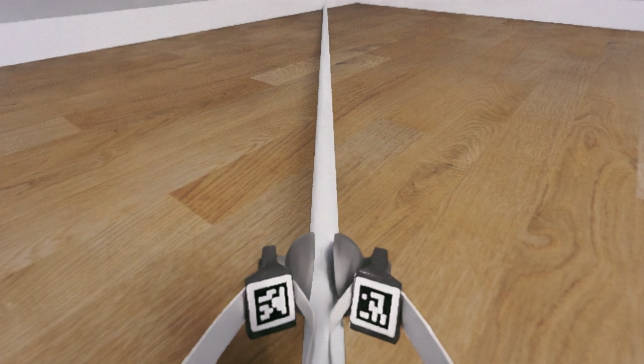

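execute_actions(
  actions=[
    {"r1":{"base":{"translate_m":-0.3},"joints":{"wrist_yaw_rad":-0.27}}},
  ],
  cameras=[],
)

execute_actions(
  actions=[
    {"r1":{"base":{"translate_m":-0.3},"joints":{"wrist_yaw_rad":-0.14}}},
  ],
  cameras=["r1_wrist_camera"],
)

execute_actions(
  actions=[
    {"r1":{"base":{"translate_m":-0.3},"joints":{"wrist_yaw_rad":0.01}}},
  ],
  cameras=["r1_wrist_camera","r1_nav_camera"],
)

Scene clock: 705.37 s.
r1.base_odometry: x=-0.644 y=-0.770 heading=-0.621 (m, m, rad; r1's odometry frame)
r1.turned_by_wheels: +0.000 (rad since the last result)
r1.turned_by_imu: +0.002 (rad since the last result)
r1.base_tilt: forward=+0.3 right=-1.2 (deg)
r1.lidar_m: 2.57 2.46 2.54 3.05 2.92 2.71 1.96 1.87 1.92 1.95 1.87 1.92
r1.head_depth_mm: 1764 1981 1992 1646 1411 1224 1081 / 1898 2168 2019 1664 1409 1222 1107 / 2083 2351 2032 1677 1421 1255 1092 / 2176 2468 2050 1688 1491 1241 1097 / 2048 2309 2076 1697 1440 1251 1104 / 1872 2062 2084 1719 1453 1253 1109 / 1716 1896 2036 1717 1462 1265 1116
r1.base_status: done
r1.joint_positions: lift_m=+0.120 arm_m=+0.450 wrist_yaw_rad=-0.269 wrist_pitch_rad=-0.484 wrist_roll_rad=-0.001 gripper_m=-0.037 head_pan_rad=-1.793 head_tilt_rad=-0.903
r1.joint_status: all done
r1.motor_effort: left_wheel=-1(4) right_wheel=+1(3) lift_m=+22(22) arm_m=+3(3) wrist_yaw_rad=-1(3) wrist_pitch_rad=+32(32) wrist_roll_rad=+0(0) gripper_m=-19(19) head_pan_rad=-3(3) head_tilt_rad=+1(1) (%)
r1.hand_pose: x=-0.0789 y=-0.8026 z=+0.1180 quat_wxyz=(+0.658, +0.076, -0.702, -0.260) (m; r1's base frame)
r1.wrist_depth_mm: 928 - - - - - - / 718 722 725 733 750 733 719 / 532 529 528 521 525 527 525 / 401 408 404 386 406 407 406 / 334 333 337 340 332 331 338 / 281 285 281 - 282 282 284 / 246 246 240 231 243 246 246
r2.base_odometry: x=+3.607 y=-2.304 heading=-0.425 (m, m, rad; r2's odometry frame)
r2.turned_by_wheels: +0.000 (rad since the last result)
r2.turned_by_imu: +0.000 (rad since the last result)
r2.base_tilt: forward=+1.3 right=-0.9 (deg)
r2.lidar_m: 0.68 0.74 1.09 2.04 2.19 3.27 3.62 3.51 2.74 1.86 0.88 0.69
r2.head_depth_mm: 1283 1500 1783 2024 1727 1443 1232 / 1113 1230 1510 1801 1734 1433 1233 / 1071 1124 1285 1501 1685 1433 1231 / 3292 1188 935 1272 1492 1430 1237 / 3560 1183 845 1108 1277 1400 1226 / 3940 - 805 980 1108 1271 1221 / - - 801 866 979 1107 1195
r2.base_status: not commanded
r2.joint_positions: lift_m=+1.100 arm_m=+0.330 wrist_yaw_rad=+1.551 wrist_pitch_rad=-0.860 wrist_roll_rad=-0.003 gripper_m=+0.100 head_pan_rad=-0.993 head_tilt_rad=-0.705
r2.joint_status: not commanded
r2.motor_effort: left_wheel=-1(1) right_wheel=+1(1) lift_m=+32(32) arm_m=+3(3) wrist_yaw_rad=-1(1) wrist_pitch_rad=+4(4) wrist_roll_rad=+2(2) gripper_m=+0(0) head_pan_rad=-4(4) head_tilt_rad=+2(1) (%)
r2.hand_pose: x=+0.1276 y=-0.4779 z=+1.0287 quat_wxyz=(+0.666, +0.660, -0.251, +0.241) (m; r2's base frame)
r2.wrist_depth_mm: 722 721 674 657 465 456 432 / 871 837 800 784 742 695 691 / - - 996 945 939 852 834 / - - - - - - - / - - - - - - - / - - - - - - - / - - - - - - -
pictures: none
No camera images: the call's "cameras" was empty. Leave "cameras" out to get every camera's image.

Scene clock: 709.40 s.
r1.base_odometry: x=-0.888 y=-0.595 heading=-0.621 (m, m, rad; r1's odometry frame)
r1.turned_by_wheels: +0.000 (rad since the last result)
r1.turned_by_imu: +0.002 (rad since the last result)
r1.base_tilt: forward=+0.2 right=-1.3 (deg)
r1.lidar_m: 2.80 2.72 2.80 2.88 2.77 2.36 1.69 1.61 1.66 2.12 2.03 2.09
r1.head_depth_mm: 1523 1706 1889 1633 1398 1218 1078 / 1637 1860 1976 1658 1411 1232 1108 / 1802 2067 2048 1671 1420 1248 1094 / 1982 2300 2049 1677 1488 1239 1098 / 2164 2387 2070 1705 1444 1245 1107 / 2027 2255 2093 1714 1448 1255 1106 / 1862 2072 2121 1726 1455 1258 1111
r1.base_status: done
r1.joint_positions: lift_m=+0.120 arm_m=+0.450 wrist_yaw_rad=-0.139 wrist_pitch_rad=-0.488 wrist_roll_rad=-0.001 gripper_m=-0.037 head_pan_rad=-1.793 head_tilt_rad=-0.903
r1.joint_status: all done
r1.on_its_own: wrist_pitch_rad is at rest, and its effort (+35) is outside its rest range (-20 to +32)
r1.motor_effort: left_wheel=-1(4) right_wheel=+0(5) lift_m=+22(22) arm_m=+3(2) wrist_yaw_rad=-1(2) wrist_pitch_rad=+35(35) wrist_roll_rad=+0(0) gripper_m=-19(20) head_pan_rad=-3(3) head_tilt_rad=+2(2) (%)
r1.hand_pose: x=-0.0514 y=-0.8077 z=+0.1171 quat_wxyz=(+0.673, +0.123, -0.696, -0.218) (m; r1's base frame)
r1.wrist_depth_mm: - - - - - - 851 / 716 704 727 705 730 707 738 / 516 509 521 513 521 519 513 / 402 404 406 397 399 402 405 / 329 335 334 320 335 330 333 / 282 283 281 - 279 283 283 / 246 242 242 231 242 245 247
r2.base_odometry: x=+3.607 y=-2.304 heading=-0.425 (m, m, rad; r2's odometry frame)
r2.turned_by_wheels: +0.000 (rad since the last result)
r2.turned_by_imu: +0.000 (rad since the last result)
r2.base_tilt: forward=+1.4 right=-0.9 (deg)
r2.lidar_m: 0.68 0.73 1.09 2.04 2.20 3.26 3.61 3.50 2.73 1.86 0.88 0.69
r2.head_depth_mm: 1284 1495 1785 2008 1732 1437 1239 / 1111 1229 1517 1830 1734 1454 1233 / 1062 1121 1274 1516 1671 1427 1234 / 3273 1192 941 1280 1500 1450 1241 / 3581 1178 841 1106 1277 1398 1232 / 3917 - 806 978 1111 1270 1230 / - - 808 864 977 1104 1199
r2.base_status: not commanded
r2.joint_positions: lift_m=+1.100 arm_m=+0.330 wrist_yaw_rad=+1.551 wrist_pitch_rad=-0.860 wrist_roll_rad=-0.003 gripper_m=+0.100 head_pan_rad=-0.993 head_tilt_rad=-0.705
r2.joint_status: not commanded
r2.motor_effort: left_wheel=-1(2) right_wheel=+1(1) lift_m=+32(32) arm_m=+2(2) wrist_yaw_rad=-1(1) wrist_pitch_rad=+4(4) wrist_roll_rad=+2(1) gripper_m=+0(0) head_pan_rad=-4(4) head_tilt_rad=+1(3) (%)
r2.hand_pose: x=+0.1276 y=-0.4779 z=+1.0287 quat_wxyz=(+0.666, +0.660, -0.251, +0.241) (m; r2's base frame)
r2.wrist_depth_mm: 732 715 659 642 465 457 433 / 865 840 809 762 756 702 701 / - - 991 968 911 865 853 / - - - - - - - / - - - - - - - / - - - - - - - / - - - - - - -
pictures: r1_wrist_camera
camera_calibration (this result's frames):
r1_wrist_camera: T_world_to_cam=[[-0.994767, 0.0981589, -0.0283285, 0.0343144], [0.0802508, 0.579154, -0.811259, 0.604791], [-0.0632257, -0.809287, -0.584001, -0.429316], [0, 0, 0, 1]] pos_world=[-0.0415439, -0.701075, 0.240894]
Images, in order (width x height): r1_wrist_camera 644x364.

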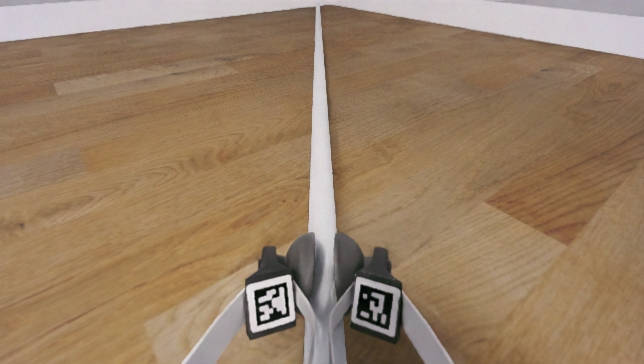

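Scene clock: 713.43 s.
r1.base_odometry: x=-1.132 y=-0.421 heading=-0.621 (m, m, rad; r1's odometry frame)
r1.turned_by_wheels: +0.000 (rad since the last result)
r1.turned_by_imu: +0.002 (rad since the last result)
r1.base_tilt: forward=+0.3 right=-1.2 (deg)
r1.lidar_m: 3.03 2.96 3.08 2.71 2.61 1.97 1.42 1.36 1.40 1.88 2.18 2.25
r1.head_depth_mm: 1274 1429 1631 1640 1401 1220 1077 / 1376 1578 1826 1664 1414 1227 1101 / 1519 1730 1930 1678 1419 1251 1095 / 1664 1941 2046 1680 1497 1236 1097 / 1849 2200 2073 1694 1442 1244 1105 / 2084 2372 2096 1700 1446 1254 1108 / 2012 2239 2114 1719 1467 1264 1110
r1.base_status: done
r1.joint_positions: lift_m=+0.120 arm_m=+0.450 wrist_yaw_rad=+0.011 wrist_pitch_rad=-0.493 wrist_roll_rad=+0.001 gripper_m=-0.037 head_pan_rad=-1.793 head_tilt_rad=-0.903
r1.joint_status: all done
r1.on_its_own: wrist_pitch_rad is at rest, and its effort (+38) is outside its rest range (-20 to +32)
r1.motor_effort: left_wheel=-1(5) right_wheel=+1(3) lift_m=+22(22) arm_m=+2(3) wrist_yaw_rad=-1(8) wrist_pitch_rad=+38(40) wrist_roll_rad=-1(1) gripper_m=-18(19) head_pan_rad=-3(3) head_tilt_rad=+1(2) (%)
r1.hand_pose: x=-0.0191 y=-0.8090 z=+0.1159 quat_wxyz=(+0.686, +0.177, -0.685, -0.169) (m; r1's base frame)
r1.wrist_depth_mm: - - - - - 916 723 / 691 704 699 709 713 682 711 / 517 522 514 514 515 499 492 / 400 397 399 400 401 398 401 / 329 331 327 328 326 326 328 / 280 276 279 - 282 277 278 / 244 244 240 231 236 245 243
r2.base_odometry: x=+3.607 y=-2.304 heading=-0.425 (m, m, rad; r2's odometry frame)
r2.turned_by_wheels: +0.000 (rad since the last result)
r2.turned_by_imu: +0.000 (rad since the last result)
r2.base_tilt: forward=+1.4 right=-0.9 (deg)
r2.lidar_m: 0.68 0.73 1.09 2.04 2.20 3.27 3.61 3.50 2.73 1.87 0.88 0.69
r2.head_depth_mm: 1286 1496 1786 2013 1723 1445 1236 / 1105 1223 1515 1843 1733 1440 1226 / 1066 1117 1282 1512 1673 1438 1233 / 3240 1183 937 1280 1492 1441 1237 / 3580 1185 842 1112 1277 1391 1227 / 3960 - 804 980 1105 1268 1228 / - - 807 870 976 1113 1192
r2.base_status: not commanded
r2.joint_positions: lift_m=+1.100 arm_m=+0.330 wrist_yaw_rad=+1.551 wrist_pitch_rad=-0.860 wrist_roll_rad=-0.003 gripper_m=+0.100 head_pan_rad=-0.993 head_tilt_rad=-0.705
r2.joint_status: not commanded
r2.motor_effort: left_wheel=-2(1) right_wheel=+2(1) lift_m=+31(32) arm_m=+3(3) wrist_yaw_rad=-1(1) wrist_pitch_rad=+4(4) wrist_roll_rad=+2(1) gripper_m=+0(1) head_pan_rad=-3(4) head_tilt_rad=+2(1) (%)
r2.hand_pose: x=+0.1276 y=-0.4779 z=+1.0287 quat_wxyz=(+0.666, +0.660, -0.251, +0.241) (m; r2's base frame)
r2.wrist_depth_mm: 732 704 666 655 464 449 433 / 892 857 789 787 732 712 684 / - - - 925 910 852 826 / - - - - - - - / - - - - - - - / - - - - - - - / - - - - - - -
pictures: r1_nav_camera (sideways: a quarter turn counterclockwise sets it upright), r1_wrist_camera
camera_calibration (this result's frames):
r1_nav_camera: T_world_to_cam=[[-0.156366, -0.773853, 0.61376, -0.752023], [-0.983138, 0.181594, -0.0215095, 0.0831288], [-0.0948102, -0.606774, -0.7892, 0.986066], [0, 0, 0, 1]] pos_world=[0.0576255, 0.00126759, 1.24155]
r1_wrist_camera: T_world_to_cam=[[-0.998233, -0.0510923, -0.0303255, -0.0540593], [-0.0055919, 0.588933, -0.808162, 0.607971], [0.0591506, -0.806565, -0.588179, -0.423997], [0, 0, 0, 1]] pos_world=[-0.0254843, -0.702798, 0.240314]
Images, in order (width x height): r1_nav_camera 672x504, r1_wrist_camera 644x364.

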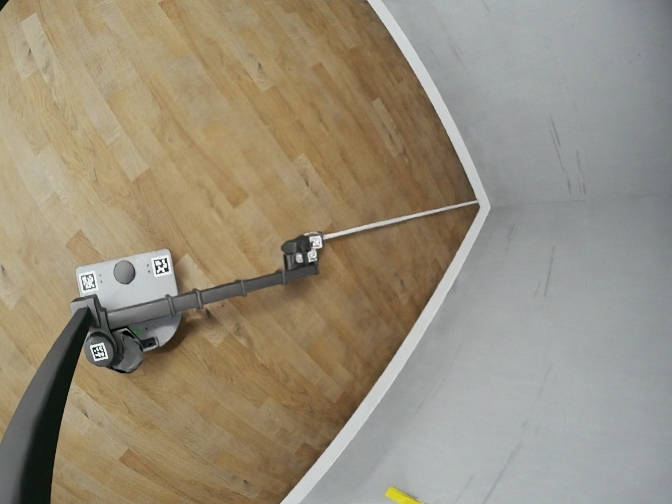

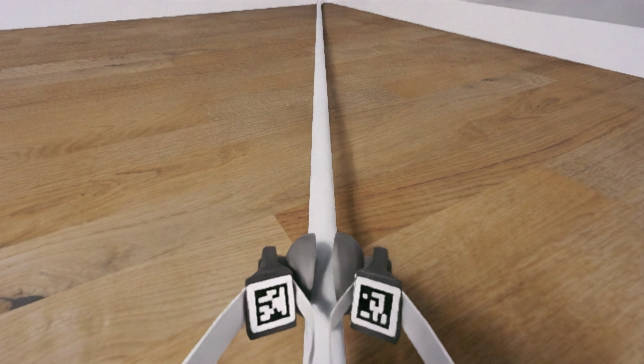

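T is in the corner. Continue, lifting gradually.

execute_actions(
  actions=[
    {"r1":{"base":{"translate_m":-0.33},"joints":{"wrist_yaw_rad":0.13,"lift_m":0.3,"wrist_pitch_rad":-0.5}}},
  ],
  cameras=["r1_wrist_camera"],
)

execute_actions(
  actions=[
    {"r1":{"base":{"translate_m":-0.33},"joints":{"wrist_yaw_rad":0.3,"lift_m":0.5,"wrist_pitch_rad":-0.6}}},
  ],
  cameras=["r1_wrist_camera"],
)

execute_actions(
  actions=[
    {"r1":{"joints":{"wrist_yaw_rad":0.38,"lift_m":0.75,"wrist_pitch_rad":-0.72}}},
  ],
  cameras=[],
)

execute_actions(
  actions=[
    {"r1":{"joints":{"lift_m":1.0,"wrist_pitch_rad":-0.88,"head_pan_rad":-2.2}}},
  ],
  cameras=["r1_wrist_camera","r1_nav_camera"],
)

Scene clock: 718.23 s.
r1.base_odometry: x=-1.401 y=-0.228 heading=-0.621 (m, m, rad; r1's odometry frame)
r1.turned_by_wheels: +0.000 (rad since the last result)
r1.turned_by_imu: +0.003 (rad since the last result)
r1.base_tilt: forward=+0.3 right=-1.2 (deg)
r1.lidar_m: 3.28 3.26 3.36 2.53 2.44 1.56 1.12 1.07 1.11 1.50 2.35 2.43
r1.head_depth_mm: 1007 1130 1289 1499 1405 1223 1083 / 1099 1244 1439 1598 1416 1231 1108 / 1201 1376 1616 1679 1419 1231 1089 / 1315 1534 1853 1697 1396 1238 1096 / 1467 1747 1981 1703 1406 1250 1103 / 1657 2017 2101 1720 1451 1251 1105 / 1907 2322 2126 1734 1462 1266 1117
r1.base_status: done
r1.joint_positions: lift_m=+0.300 arm_m=+0.450 wrist_yaw_rad=+0.134 wrist_pitch_rad=-0.544 wrist_roll_rad=+0.001 gripper_m=-0.037 head_pan_rad=-1.793 head_tilt_rad=-0.902
r1.joint_status: all done
r1.motor_effort: left_wheel=+0(5) right_wheel=+0(4) lift_m=+22(24) arm_m=+3(2) wrist_yaw_rad=-3(3) wrist_pitch_rad=+22(36) wrist_roll_rad=-1(1) gripper_m=-19(19) head_pan_rad=-2(3) head_tilt_rad=+2(1) (%)
r1.hand_pose: x=+0.0060 y=-0.7997 z=+0.2851 quat_wxyz=(+0.692, +0.235, -0.667, -0.145) (m; r1's base frame)
r1.wrist_depth_mm: - - - - - 732 576 / - - - - - 781 591 / 828 806 792 798 786 748 612 / 656 646 639 614 633 642 622 / 545 545 545 546 541 551 540 / 467 463 468 - 462 463 459 / 413 409 403 387 401 409 409
r2.base_odometry: x=+3.607 y=-2.304 heading=-0.425 (m, m, rad; r2's odometry frame)
r2.turned_by_wheels: +0.000 (rad since the last result)
r2.turned_by_imu: +0.000 (rad since the last result)
r2.base_tilt: forward=+1.3 right=-0.9 (deg)
r2.lidar_m: 0.68 0.73 1.09 2.04 2.19 3.28 3.62 3.52 2.74 1.87 0.88 0.69
r2.head_depth_mm: 1286 1497 1791 2007 1718 1435 1247 / 1108 1218 1503 1831 1723 1446 1231 / 1065 1124 1288 1517 1688 1441 1236 / 3242 1187 941 1280 1501 1435 1228 / 3621 1185 846 1109 1270 1394 1236 / 3969 - 806 983 1109 1273 1226 / - - 802 868 977 1102 1198
r2.base_status: not commanded
r2.joint_positions: lift_m=+1.100 arm_m=+0.330 wrist_yaw_rad=+1.551 wrist_pitch_rad=-0.860 wrist_roll_rad=-0.003 gripper_m=+0.100 head_pan_rad=-0.993 head_tilt_rad=-0.705
r2.joint_status: not commanded
r2.motor_effort: left_wheel=+0(2) right_wheel=+1(1) lift_m=+32(32) arm_m=+3(3) wrist_yaw_rad=-1(1) wrist_pitch_rad=+4(4) wrist_roll_rad=+2(1) gripper_m=+0(0) head_pan_rad=-4(3) head_tilt_rad=+2(2) (%)
r2.hand_pose: x=+0.1276 y=-0.4779 z=+1.0287 quat_wxyz=(+0.666, +0.660, -0.251, +0.241) (m; r2's base frame)
r2.wrist_depth_mm: 744 714 664 659 464 456 441 / 871 860 797 796 734 721 702 / - - 969 947 910 855 822 / - - - - - - - / - - - - - - - / - - - - - - - / - - - - - - -
pictures: r1_wrist_camera
camera_calibration (this result's frames):
r1_wrist_camera: T_world_to_cam=[[-0.984786, -0.170739, -0.0323091, -0.118605], [-0.0827077, 0.624068, -0.77698, 0.759019], [0.152824, -0.762487, -0.628695, -0.27215], [0, 0, 0, 1]] pos_world=[-0.0124329, -0.70144, 0.414811]
Images, in order (width x height): r1_wrist_camera 644x364.

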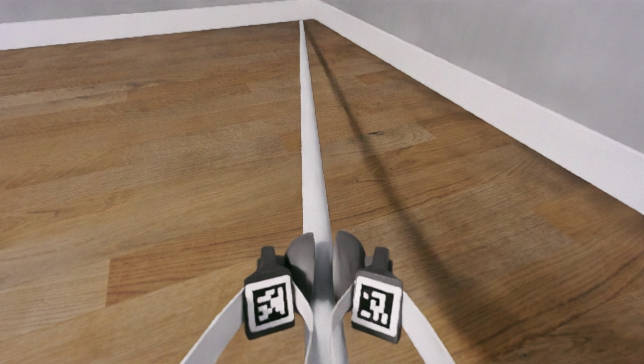

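Scene clock: 722.63 s.
r1.base_odometry: x=-1.669 y=-0.036 heading=-0.621 (m, m, rad; r1's odometry frame)
r1.turned_by_wheels: +0.000 (rad since the last result)
r1.turned_by_imu: +0.002 (rad since the last result)
r1.base_tilt: forward=+0.3 right=-1.3 (deg)
r1.lidar_m: 3.49 3.53 3.28 2.36 2.27 1.15 0.83 0.79 0.82 1.10 2.52 2.60
r1.head_depth_mm: 736 829 920 1103 1307 1224 1076 / 801 903 1053 1210 1376 1246 - / 877 1004 1186 1443 1457 1224 1091 / 962 1134 1363 1575 1425 1240 1095 / 1083 1285 1591 1802 1435 1248 1104 / 1219 1491 1901 1678 1455 1258 1110 / 1399 1761 2071 1731 1464 1257 1109
r1.base_status: done
r1.joint_positions: lift_m=+0.500 arm_m=+0.450 wrist_yaw_rad=+0.303 wrist_pitch_rad=-0.641 wrist_roll_rad=+0.001 gripper_m=-0.037 head_pan_rad=-1.793 head_tilt_rad=-0.902
r1.joint_status: all done
r1.motor_effort: left_wheel=+0(4) right_wheel=+0(5) lift_m=+23(23) arm_m=+1(2) wrist_yaw_rad=-2(4) wrist_pitch_rad=+21(23) wrist_roll_rad=-1(1) gripper_m=-19(19) head_pan_rad=-3(3) head_tilt_rad=+1(0) (%)
r1.hand_pose: x=+0.0354 y=-0.7772 z=+0.4660 quat_wxyz=(+0.697, +0.321, -0.630, -0.119) (m; r1's base frame)
r1.wrist_depth_mm: - - - - 828 551 408 / - - - - 880 566 417 / - - - - 908 579 425 / 837 838 838 813 811 609 438 / 736 739 735 731 742 635 455 / 651 631 645 - 638 617 459 / 573 580 565 554 571 561 476
r2.base_odometry: x=+3.607 y=-2.304 heading=-0.425 (m, m, rad; r2's odometry frame)
r2.turned_by_wheels: +0.000 (rad since the last result)
r2.turned_by_imu: +0.000 (rad since the last result)
r2.base_tilt: forward=+1.4 right=-0.9 (deg)
r2.lidar_m: 0.68 0.74 1.09 2.04 2.19 3.27 3.61 3.49 2.73 1.86 0.88 0.70
r2.head_depth_mm: 1282 1497 1767 2019 1724 1439 1241 / 1113 1233 1516 1830 1728 1449 1243 / 1066 1118 1272 1510 1669 1435 1230 / 3275 1183 936 1279 1494 1442 1233 / 3525 1186 845 1109 1283 1387 1226 / 3973 - 807 975 1103 1275 1233 / - - 802 866 976 1102 1193
r2.base_status: not commanded
r2.joint_positions: lift_m=+1.100 arm_m=+0.330 wrist_yaw_rad=+1.551 wrist_pitch_rad=-0.860 wrist_roll_rad=-0.003 gripper_m=+0.100 head_pan_rad=-0.993 head_tilt_rad=-0.705
r2.joint_status: not commanded
r2.motor_effort: left_wheel=-1(1) right_wheel=+1(1) lift_m=+32(32) arm_m=+2(2) wrist_yaw_rad=-1(1) wrist_pitch_rad=+4(4) wrist_roll_rad=+1(2) gripper_m=+0(0) head_pan_rad=-4(4) head_tilt_rad=+1(3) (%)
r2.hand_pose: x=+0.1276 y=-0.4779 z=+1.0287 quat_wxyz=(+0.666, +0.660, -0.251, +0.241) (m; r2's base frame)
r2.wrist_depth_mm: 728 708 684 651 459 448 437 / 908 847 784 781 750 719 679 / - - - 957 885 851 833 / - - - - - - - / - - - - - - - / - - - - - - - / - - - - - - -
pictures: r1_wrist_camera
camera_calibration (this result's frames):
r1_wrist_camera: T_world_to_cam=[[-0.943003, -0.330852, -0.0358067, -0.204246], [-0.207914, 0.669753, -0.712883, 0.897981], [0.259841, -0.664806, -0.700368, -0.0402656], [0, 0, 0, 1]] pos_world=[0.0045614, -0.69577, 0.604642]
Images, in order (width x height): r1_wrist_camera 644x364.

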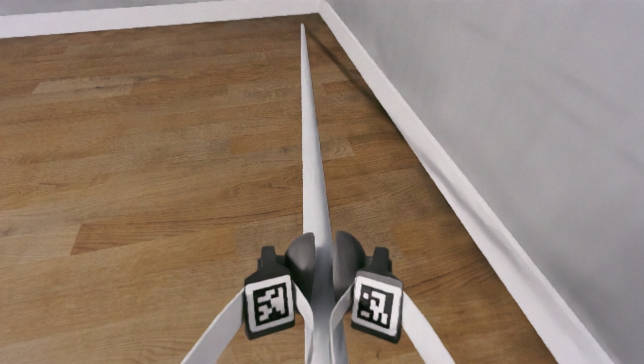

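Scene clock: 725.73 s.
r1.base_odometry: x=-1.669 y=-0.036 heading=-0.621 (m, m, rad; r1's odometry frame)
r1.turned_by_wheels: +0.000 (rad since the last result)
r1.turned_by_imu: +0.001 (rad since the last result)
r1.base_tilt: forward=+0.3 right=-1.2 (deg)
r1.lidar_m: 3.51 3.54 3.28 2.35 2.27 1.14 0.83 0.79 0.82 1.10 2.52 2.60
r1.head_depth_mm: 739 829 922 1097 1299 1267 - / 801 907 1050 1215 - - 1083 / 874 1008 1191 - 1426 1228 1110 / 966 1130 1491 1611 1423 1240 1098 / 1082 1252 - 1690 1428 1253 1107 / 1220 1498 1920 1717 1450 1260 1108 / 1402 1773 2055 1732 1459 1263 1116
r1.base_status: not commanded
r1.joint_positions: lift_m=+0.750 arm_m=+0.450 wrist_yaw_rad=+0.378 wrist_pitch_rad=-0.755 wrist_roll_rad=+0.001 gripper_m=-0.037 head_pan_rad=-1.793 head_tilt_rad=-0.902
r1.joint_status: all done
r1.motor_effort: left_wheel=+0(0) right_wheel=+0(0) lift_m=+22(22) arm_m=+2(2) wrist_yaw_rad=+1(2) wrist_pitch_rad=+17(20) wrist_roll_rad=-1(1) gripper_m=-18(19) head_pan_rad=-3(3) head_tilt_rad=+2(2) (%)
r1.hand_pose: x=+0.0413 y=-0.7530 z=+0.6954 quat_wxyz=(+0.694, +0.379, -0.597, -0.133) (m; r1's base frame)
r1.wrist_depth_mm: - - - - - 621 445 / - - - - - 643 453 / - - - - - 644 464 / - - - - - 672 475 / 932 975 913 932 943 717 488 / 841 839 840 - 859 702 508 / 770 765 753 725 747 707 502
r2.base_odometry: x=+3.607 y=-2.304 heading=-0.425 (m, m, rad; r2's odometry frame)
r2.turned_by_wheels: +0.000 (rad since the last result)
r2.turned_by_imu: +0.000 (rad since the last result)
r2.base_tilt: forward=+1.3 right=-0.9 (deg)
r2.lidar_m: 0.68 0.73 1.09 2.04 2.20 3.25 3.62 3.52 2.74 1.86 0.88 0.69
r2.head_depth_mm: 1275 1501 1778 2017 1735 1442 1235 / 1105 1229 1498 1845 1732 1443 1235 / 1065 1115 1279 1503 1678 1439 1228 / 3294 1187 937 1279 1500 1443 1234 / 3521 1178 845 1109 1274 1399 1235 / 3951 - 804 980 1112 1273 1232 / - - 802 867 978 1101 1194
r2.base_status: not commanded
r2.joint_positions: lift_m=+1.100 arm_m=+0.330 wrist_yaw_rad=+1.551 wrist_pitch_rad=-0.860 wrist_roll_rad=-0.003 gripper_m=+0.100 head_pan_rad=-0.993 head_tilt_rad=-0.705
r2.joint_status: not commanded
r2.motor_effort: left_wheel=-1(1) right_wheel=+1(1) lift_m=+31(32) arm_m=+3(3) wrist_yaw_rad=-1(1) wrist_pitch_rad=+4(4) wrist_roll_rad=+1(1) gripper_m=+0(0) head_pan_rad=-4(4) head_tilt_rad=+2(3) (%)
r2.hand_pose: x=+0.1276 y=-0.4779 z=+1.0287 quat_wxyz=(+0.666, +0.660, -0.251, +0.241) (m; r2's base frame)
r2.wrist_depth_mm: 741 706 675 649 457 452 432 / 882 819 784 756 760 705 697 / - - 970 945 882 864 821 / - - - - - - - / - - - - - - - / - - - - - - - / - - - - - - -
pictures: none
No camera images: the call's "cameras" was empty. Leave "cameras" out to get every camera's image.

Scene clock: 728.83 s.
r1.base_odometry: x=-1.669 y=-0.036 heading=-0.621 (m, m, rad; r1's odometry frame)
r1.turned_by_wheels: +0.000 (rad since the last result)
r1.turned_by_imu: +0.001 (rad since the last result)
r1.base_tilt: forward=+0.3 right=-1.2 (deg)
r1.lidar_m: 3.52 3.53 3.29 2.35 2.26 1.15 0.83 0.79 0.82 1.10 2.52 2.60
r1.head_depth_mm: 642 - - - 1315 1215 1080 / 667 - - - 1333 1228 1111 / 696 - - 1255 1382 1238 1129 / 698 - - 1293 1432 1240 1101 / 725 - 1128 1273 1435 1245 1101 / 754 - 1156 1460 1450 1259 1111 / - 1029 1212 1581 1460 1260 1113
r1.base_status: not commanded
r1.joint_positions: lift_m=+1.000 arm_m=+0.450 wrist_yaw_rad=+0.378 wrist_pitch_rad=-0.907 wrist_roll_rad=+0.001 gripper_m=-0.037 head_pan_rad=-2.193 head_tilt_rad=-0.902
r1.joint_status: all done
r1.motor_effort: left_wheel=-1(1) right_wheel=+0(0) lift_m=+22(29) arm_m=+2(3) wrist_yaw_rad=+1(1) wrist_pitch_rad=+14(16) wrist_roll_rad=-1(1) gripper_m=-19(19) head_pan_rad=-3(22) head_tilt_rad=+2(0) (%)
r1.hand_pose: x=+0.0297 y=-0.7238 z=+0.9217 quat_wxyz=(+0.682, +0.424, -0.566, -0.186) (m; r1's base frame)
r1.wrist_depth_mm: - - - - - 632 455 / - - - - - 647 470 / - - - - - 663 484 / - - - - - 681 493 / - - - - - 727 492 / - - - - - 728 516 / 952 983 977 964 937 802 529
r2.base_odometry: x=+3.607 y=-2.304 heading=-0.425 (m, m, rad; r2's odometry frame)
r2.turned_by_wheels: +0.000 (rad since the last result)
r2.turned_by_imu: +0.000 (rad since the last result)
r2.base_tilt: forward=+1.4 right=-0.9 (deg)
r2.lidar_m: 0.68 0.74 1.09 2.04 2.19 3.27 3.62 3.50 2.73 1.86 0.88 0.69
r2.head_depth_mm: 1287 1499 1770 2009 1738 1440 1237 / 1112 1230 1510 1845 1726 1439 1234 / 1063 1112 1270 1509 1664 1439 1229 / 3245 1192 934 1280 1513 1429 1232 / 3570 1182 849 1110 1278 1388 1231 / 3952 - 807 982 1111 1278 1235 / - - 804 866 975 1099 1192
r2.base_status: not commanded
r2.joint_positions: lift_m=+1.100 arm_m=+0.330 wrist_yaw_rad=+1.551 wrist_pitch_rad=-0.860 wrist_roll_rad=-0.003 gripper_m=+0.100 head_pan_rad=-0.993 head_tilt_rad=-0.705
r2.joint_status: not commanded
r2.motor_effort: left_wheel=+0(2) right_wheel=+2(1) lift_m=+32(32) arm_m=+3(3) wrist_yaw_rad=-1(1) wrist_pitch_rad=+4(4) wrist_roll_rad=+2(2) gripper_m=+0(0) head_pan_rad=-4(4) head_tilt_rad=+2(3) (%)
r2.hand_pose: x=+0.1276 y=-0.4779 z=+1.0287 quat_wxyz=(+0.666, +0.660, -0.251, +0.241) (m; r2's base frame)
r2.wrist_depth_mm: 743 702 675 637 470 450 439 / 888 842 805 778 727 701 688 / - - - 951 886 862 811 / - - - - - - - / - - - - - - - / - - - - - - - / - - - - - - -
pictures: r1_nav_camera (sideways: a quarter turn counterclockwise sets it upright), r1_wrist_camera
camera_calibration (this result's frames):
r1_nav_camera: T_world_to_cam=[[-0.445212, -0.651964, 0.613782, -0.75029], [-0.834943, 0.549916, -0.0215084, 0.0822233], [-0.323506, -0.522049, -0.789183, 0.987438], [0, 0, 0, 1]] pos_world=[0.0540551, -0.0188876, 1.24155]
r1_wrist_camera: T_world_to_cam=[[-0.919466, -0.39074, -0.0436454, -0.212534], [-0.317762, 0.803896, -0.50277, 1.09264], [0.231539, -0.448411, -0.863318, 0.623526], [0, 0, 0, 1]] pos_world=[0.00741216, -0.681822, 1.07837]
Images, in order (width x height): r1_nav_camera 672x504, r1_wrist_camera 644x364.

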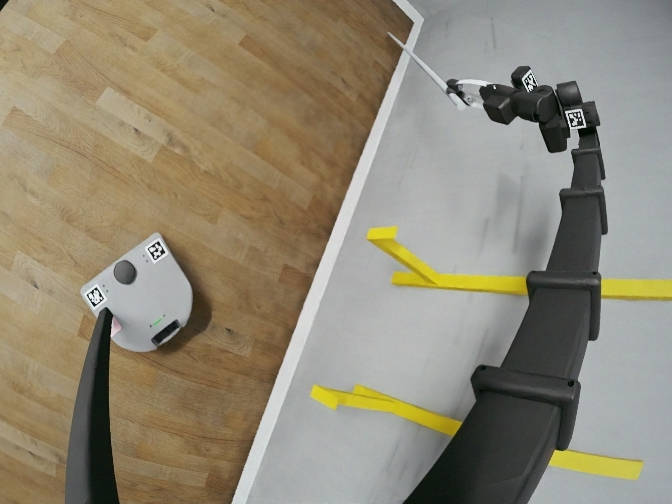

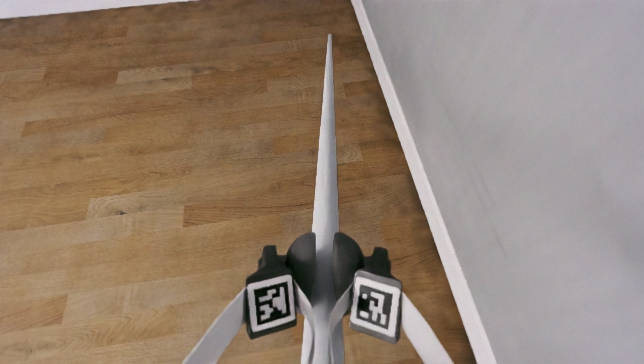

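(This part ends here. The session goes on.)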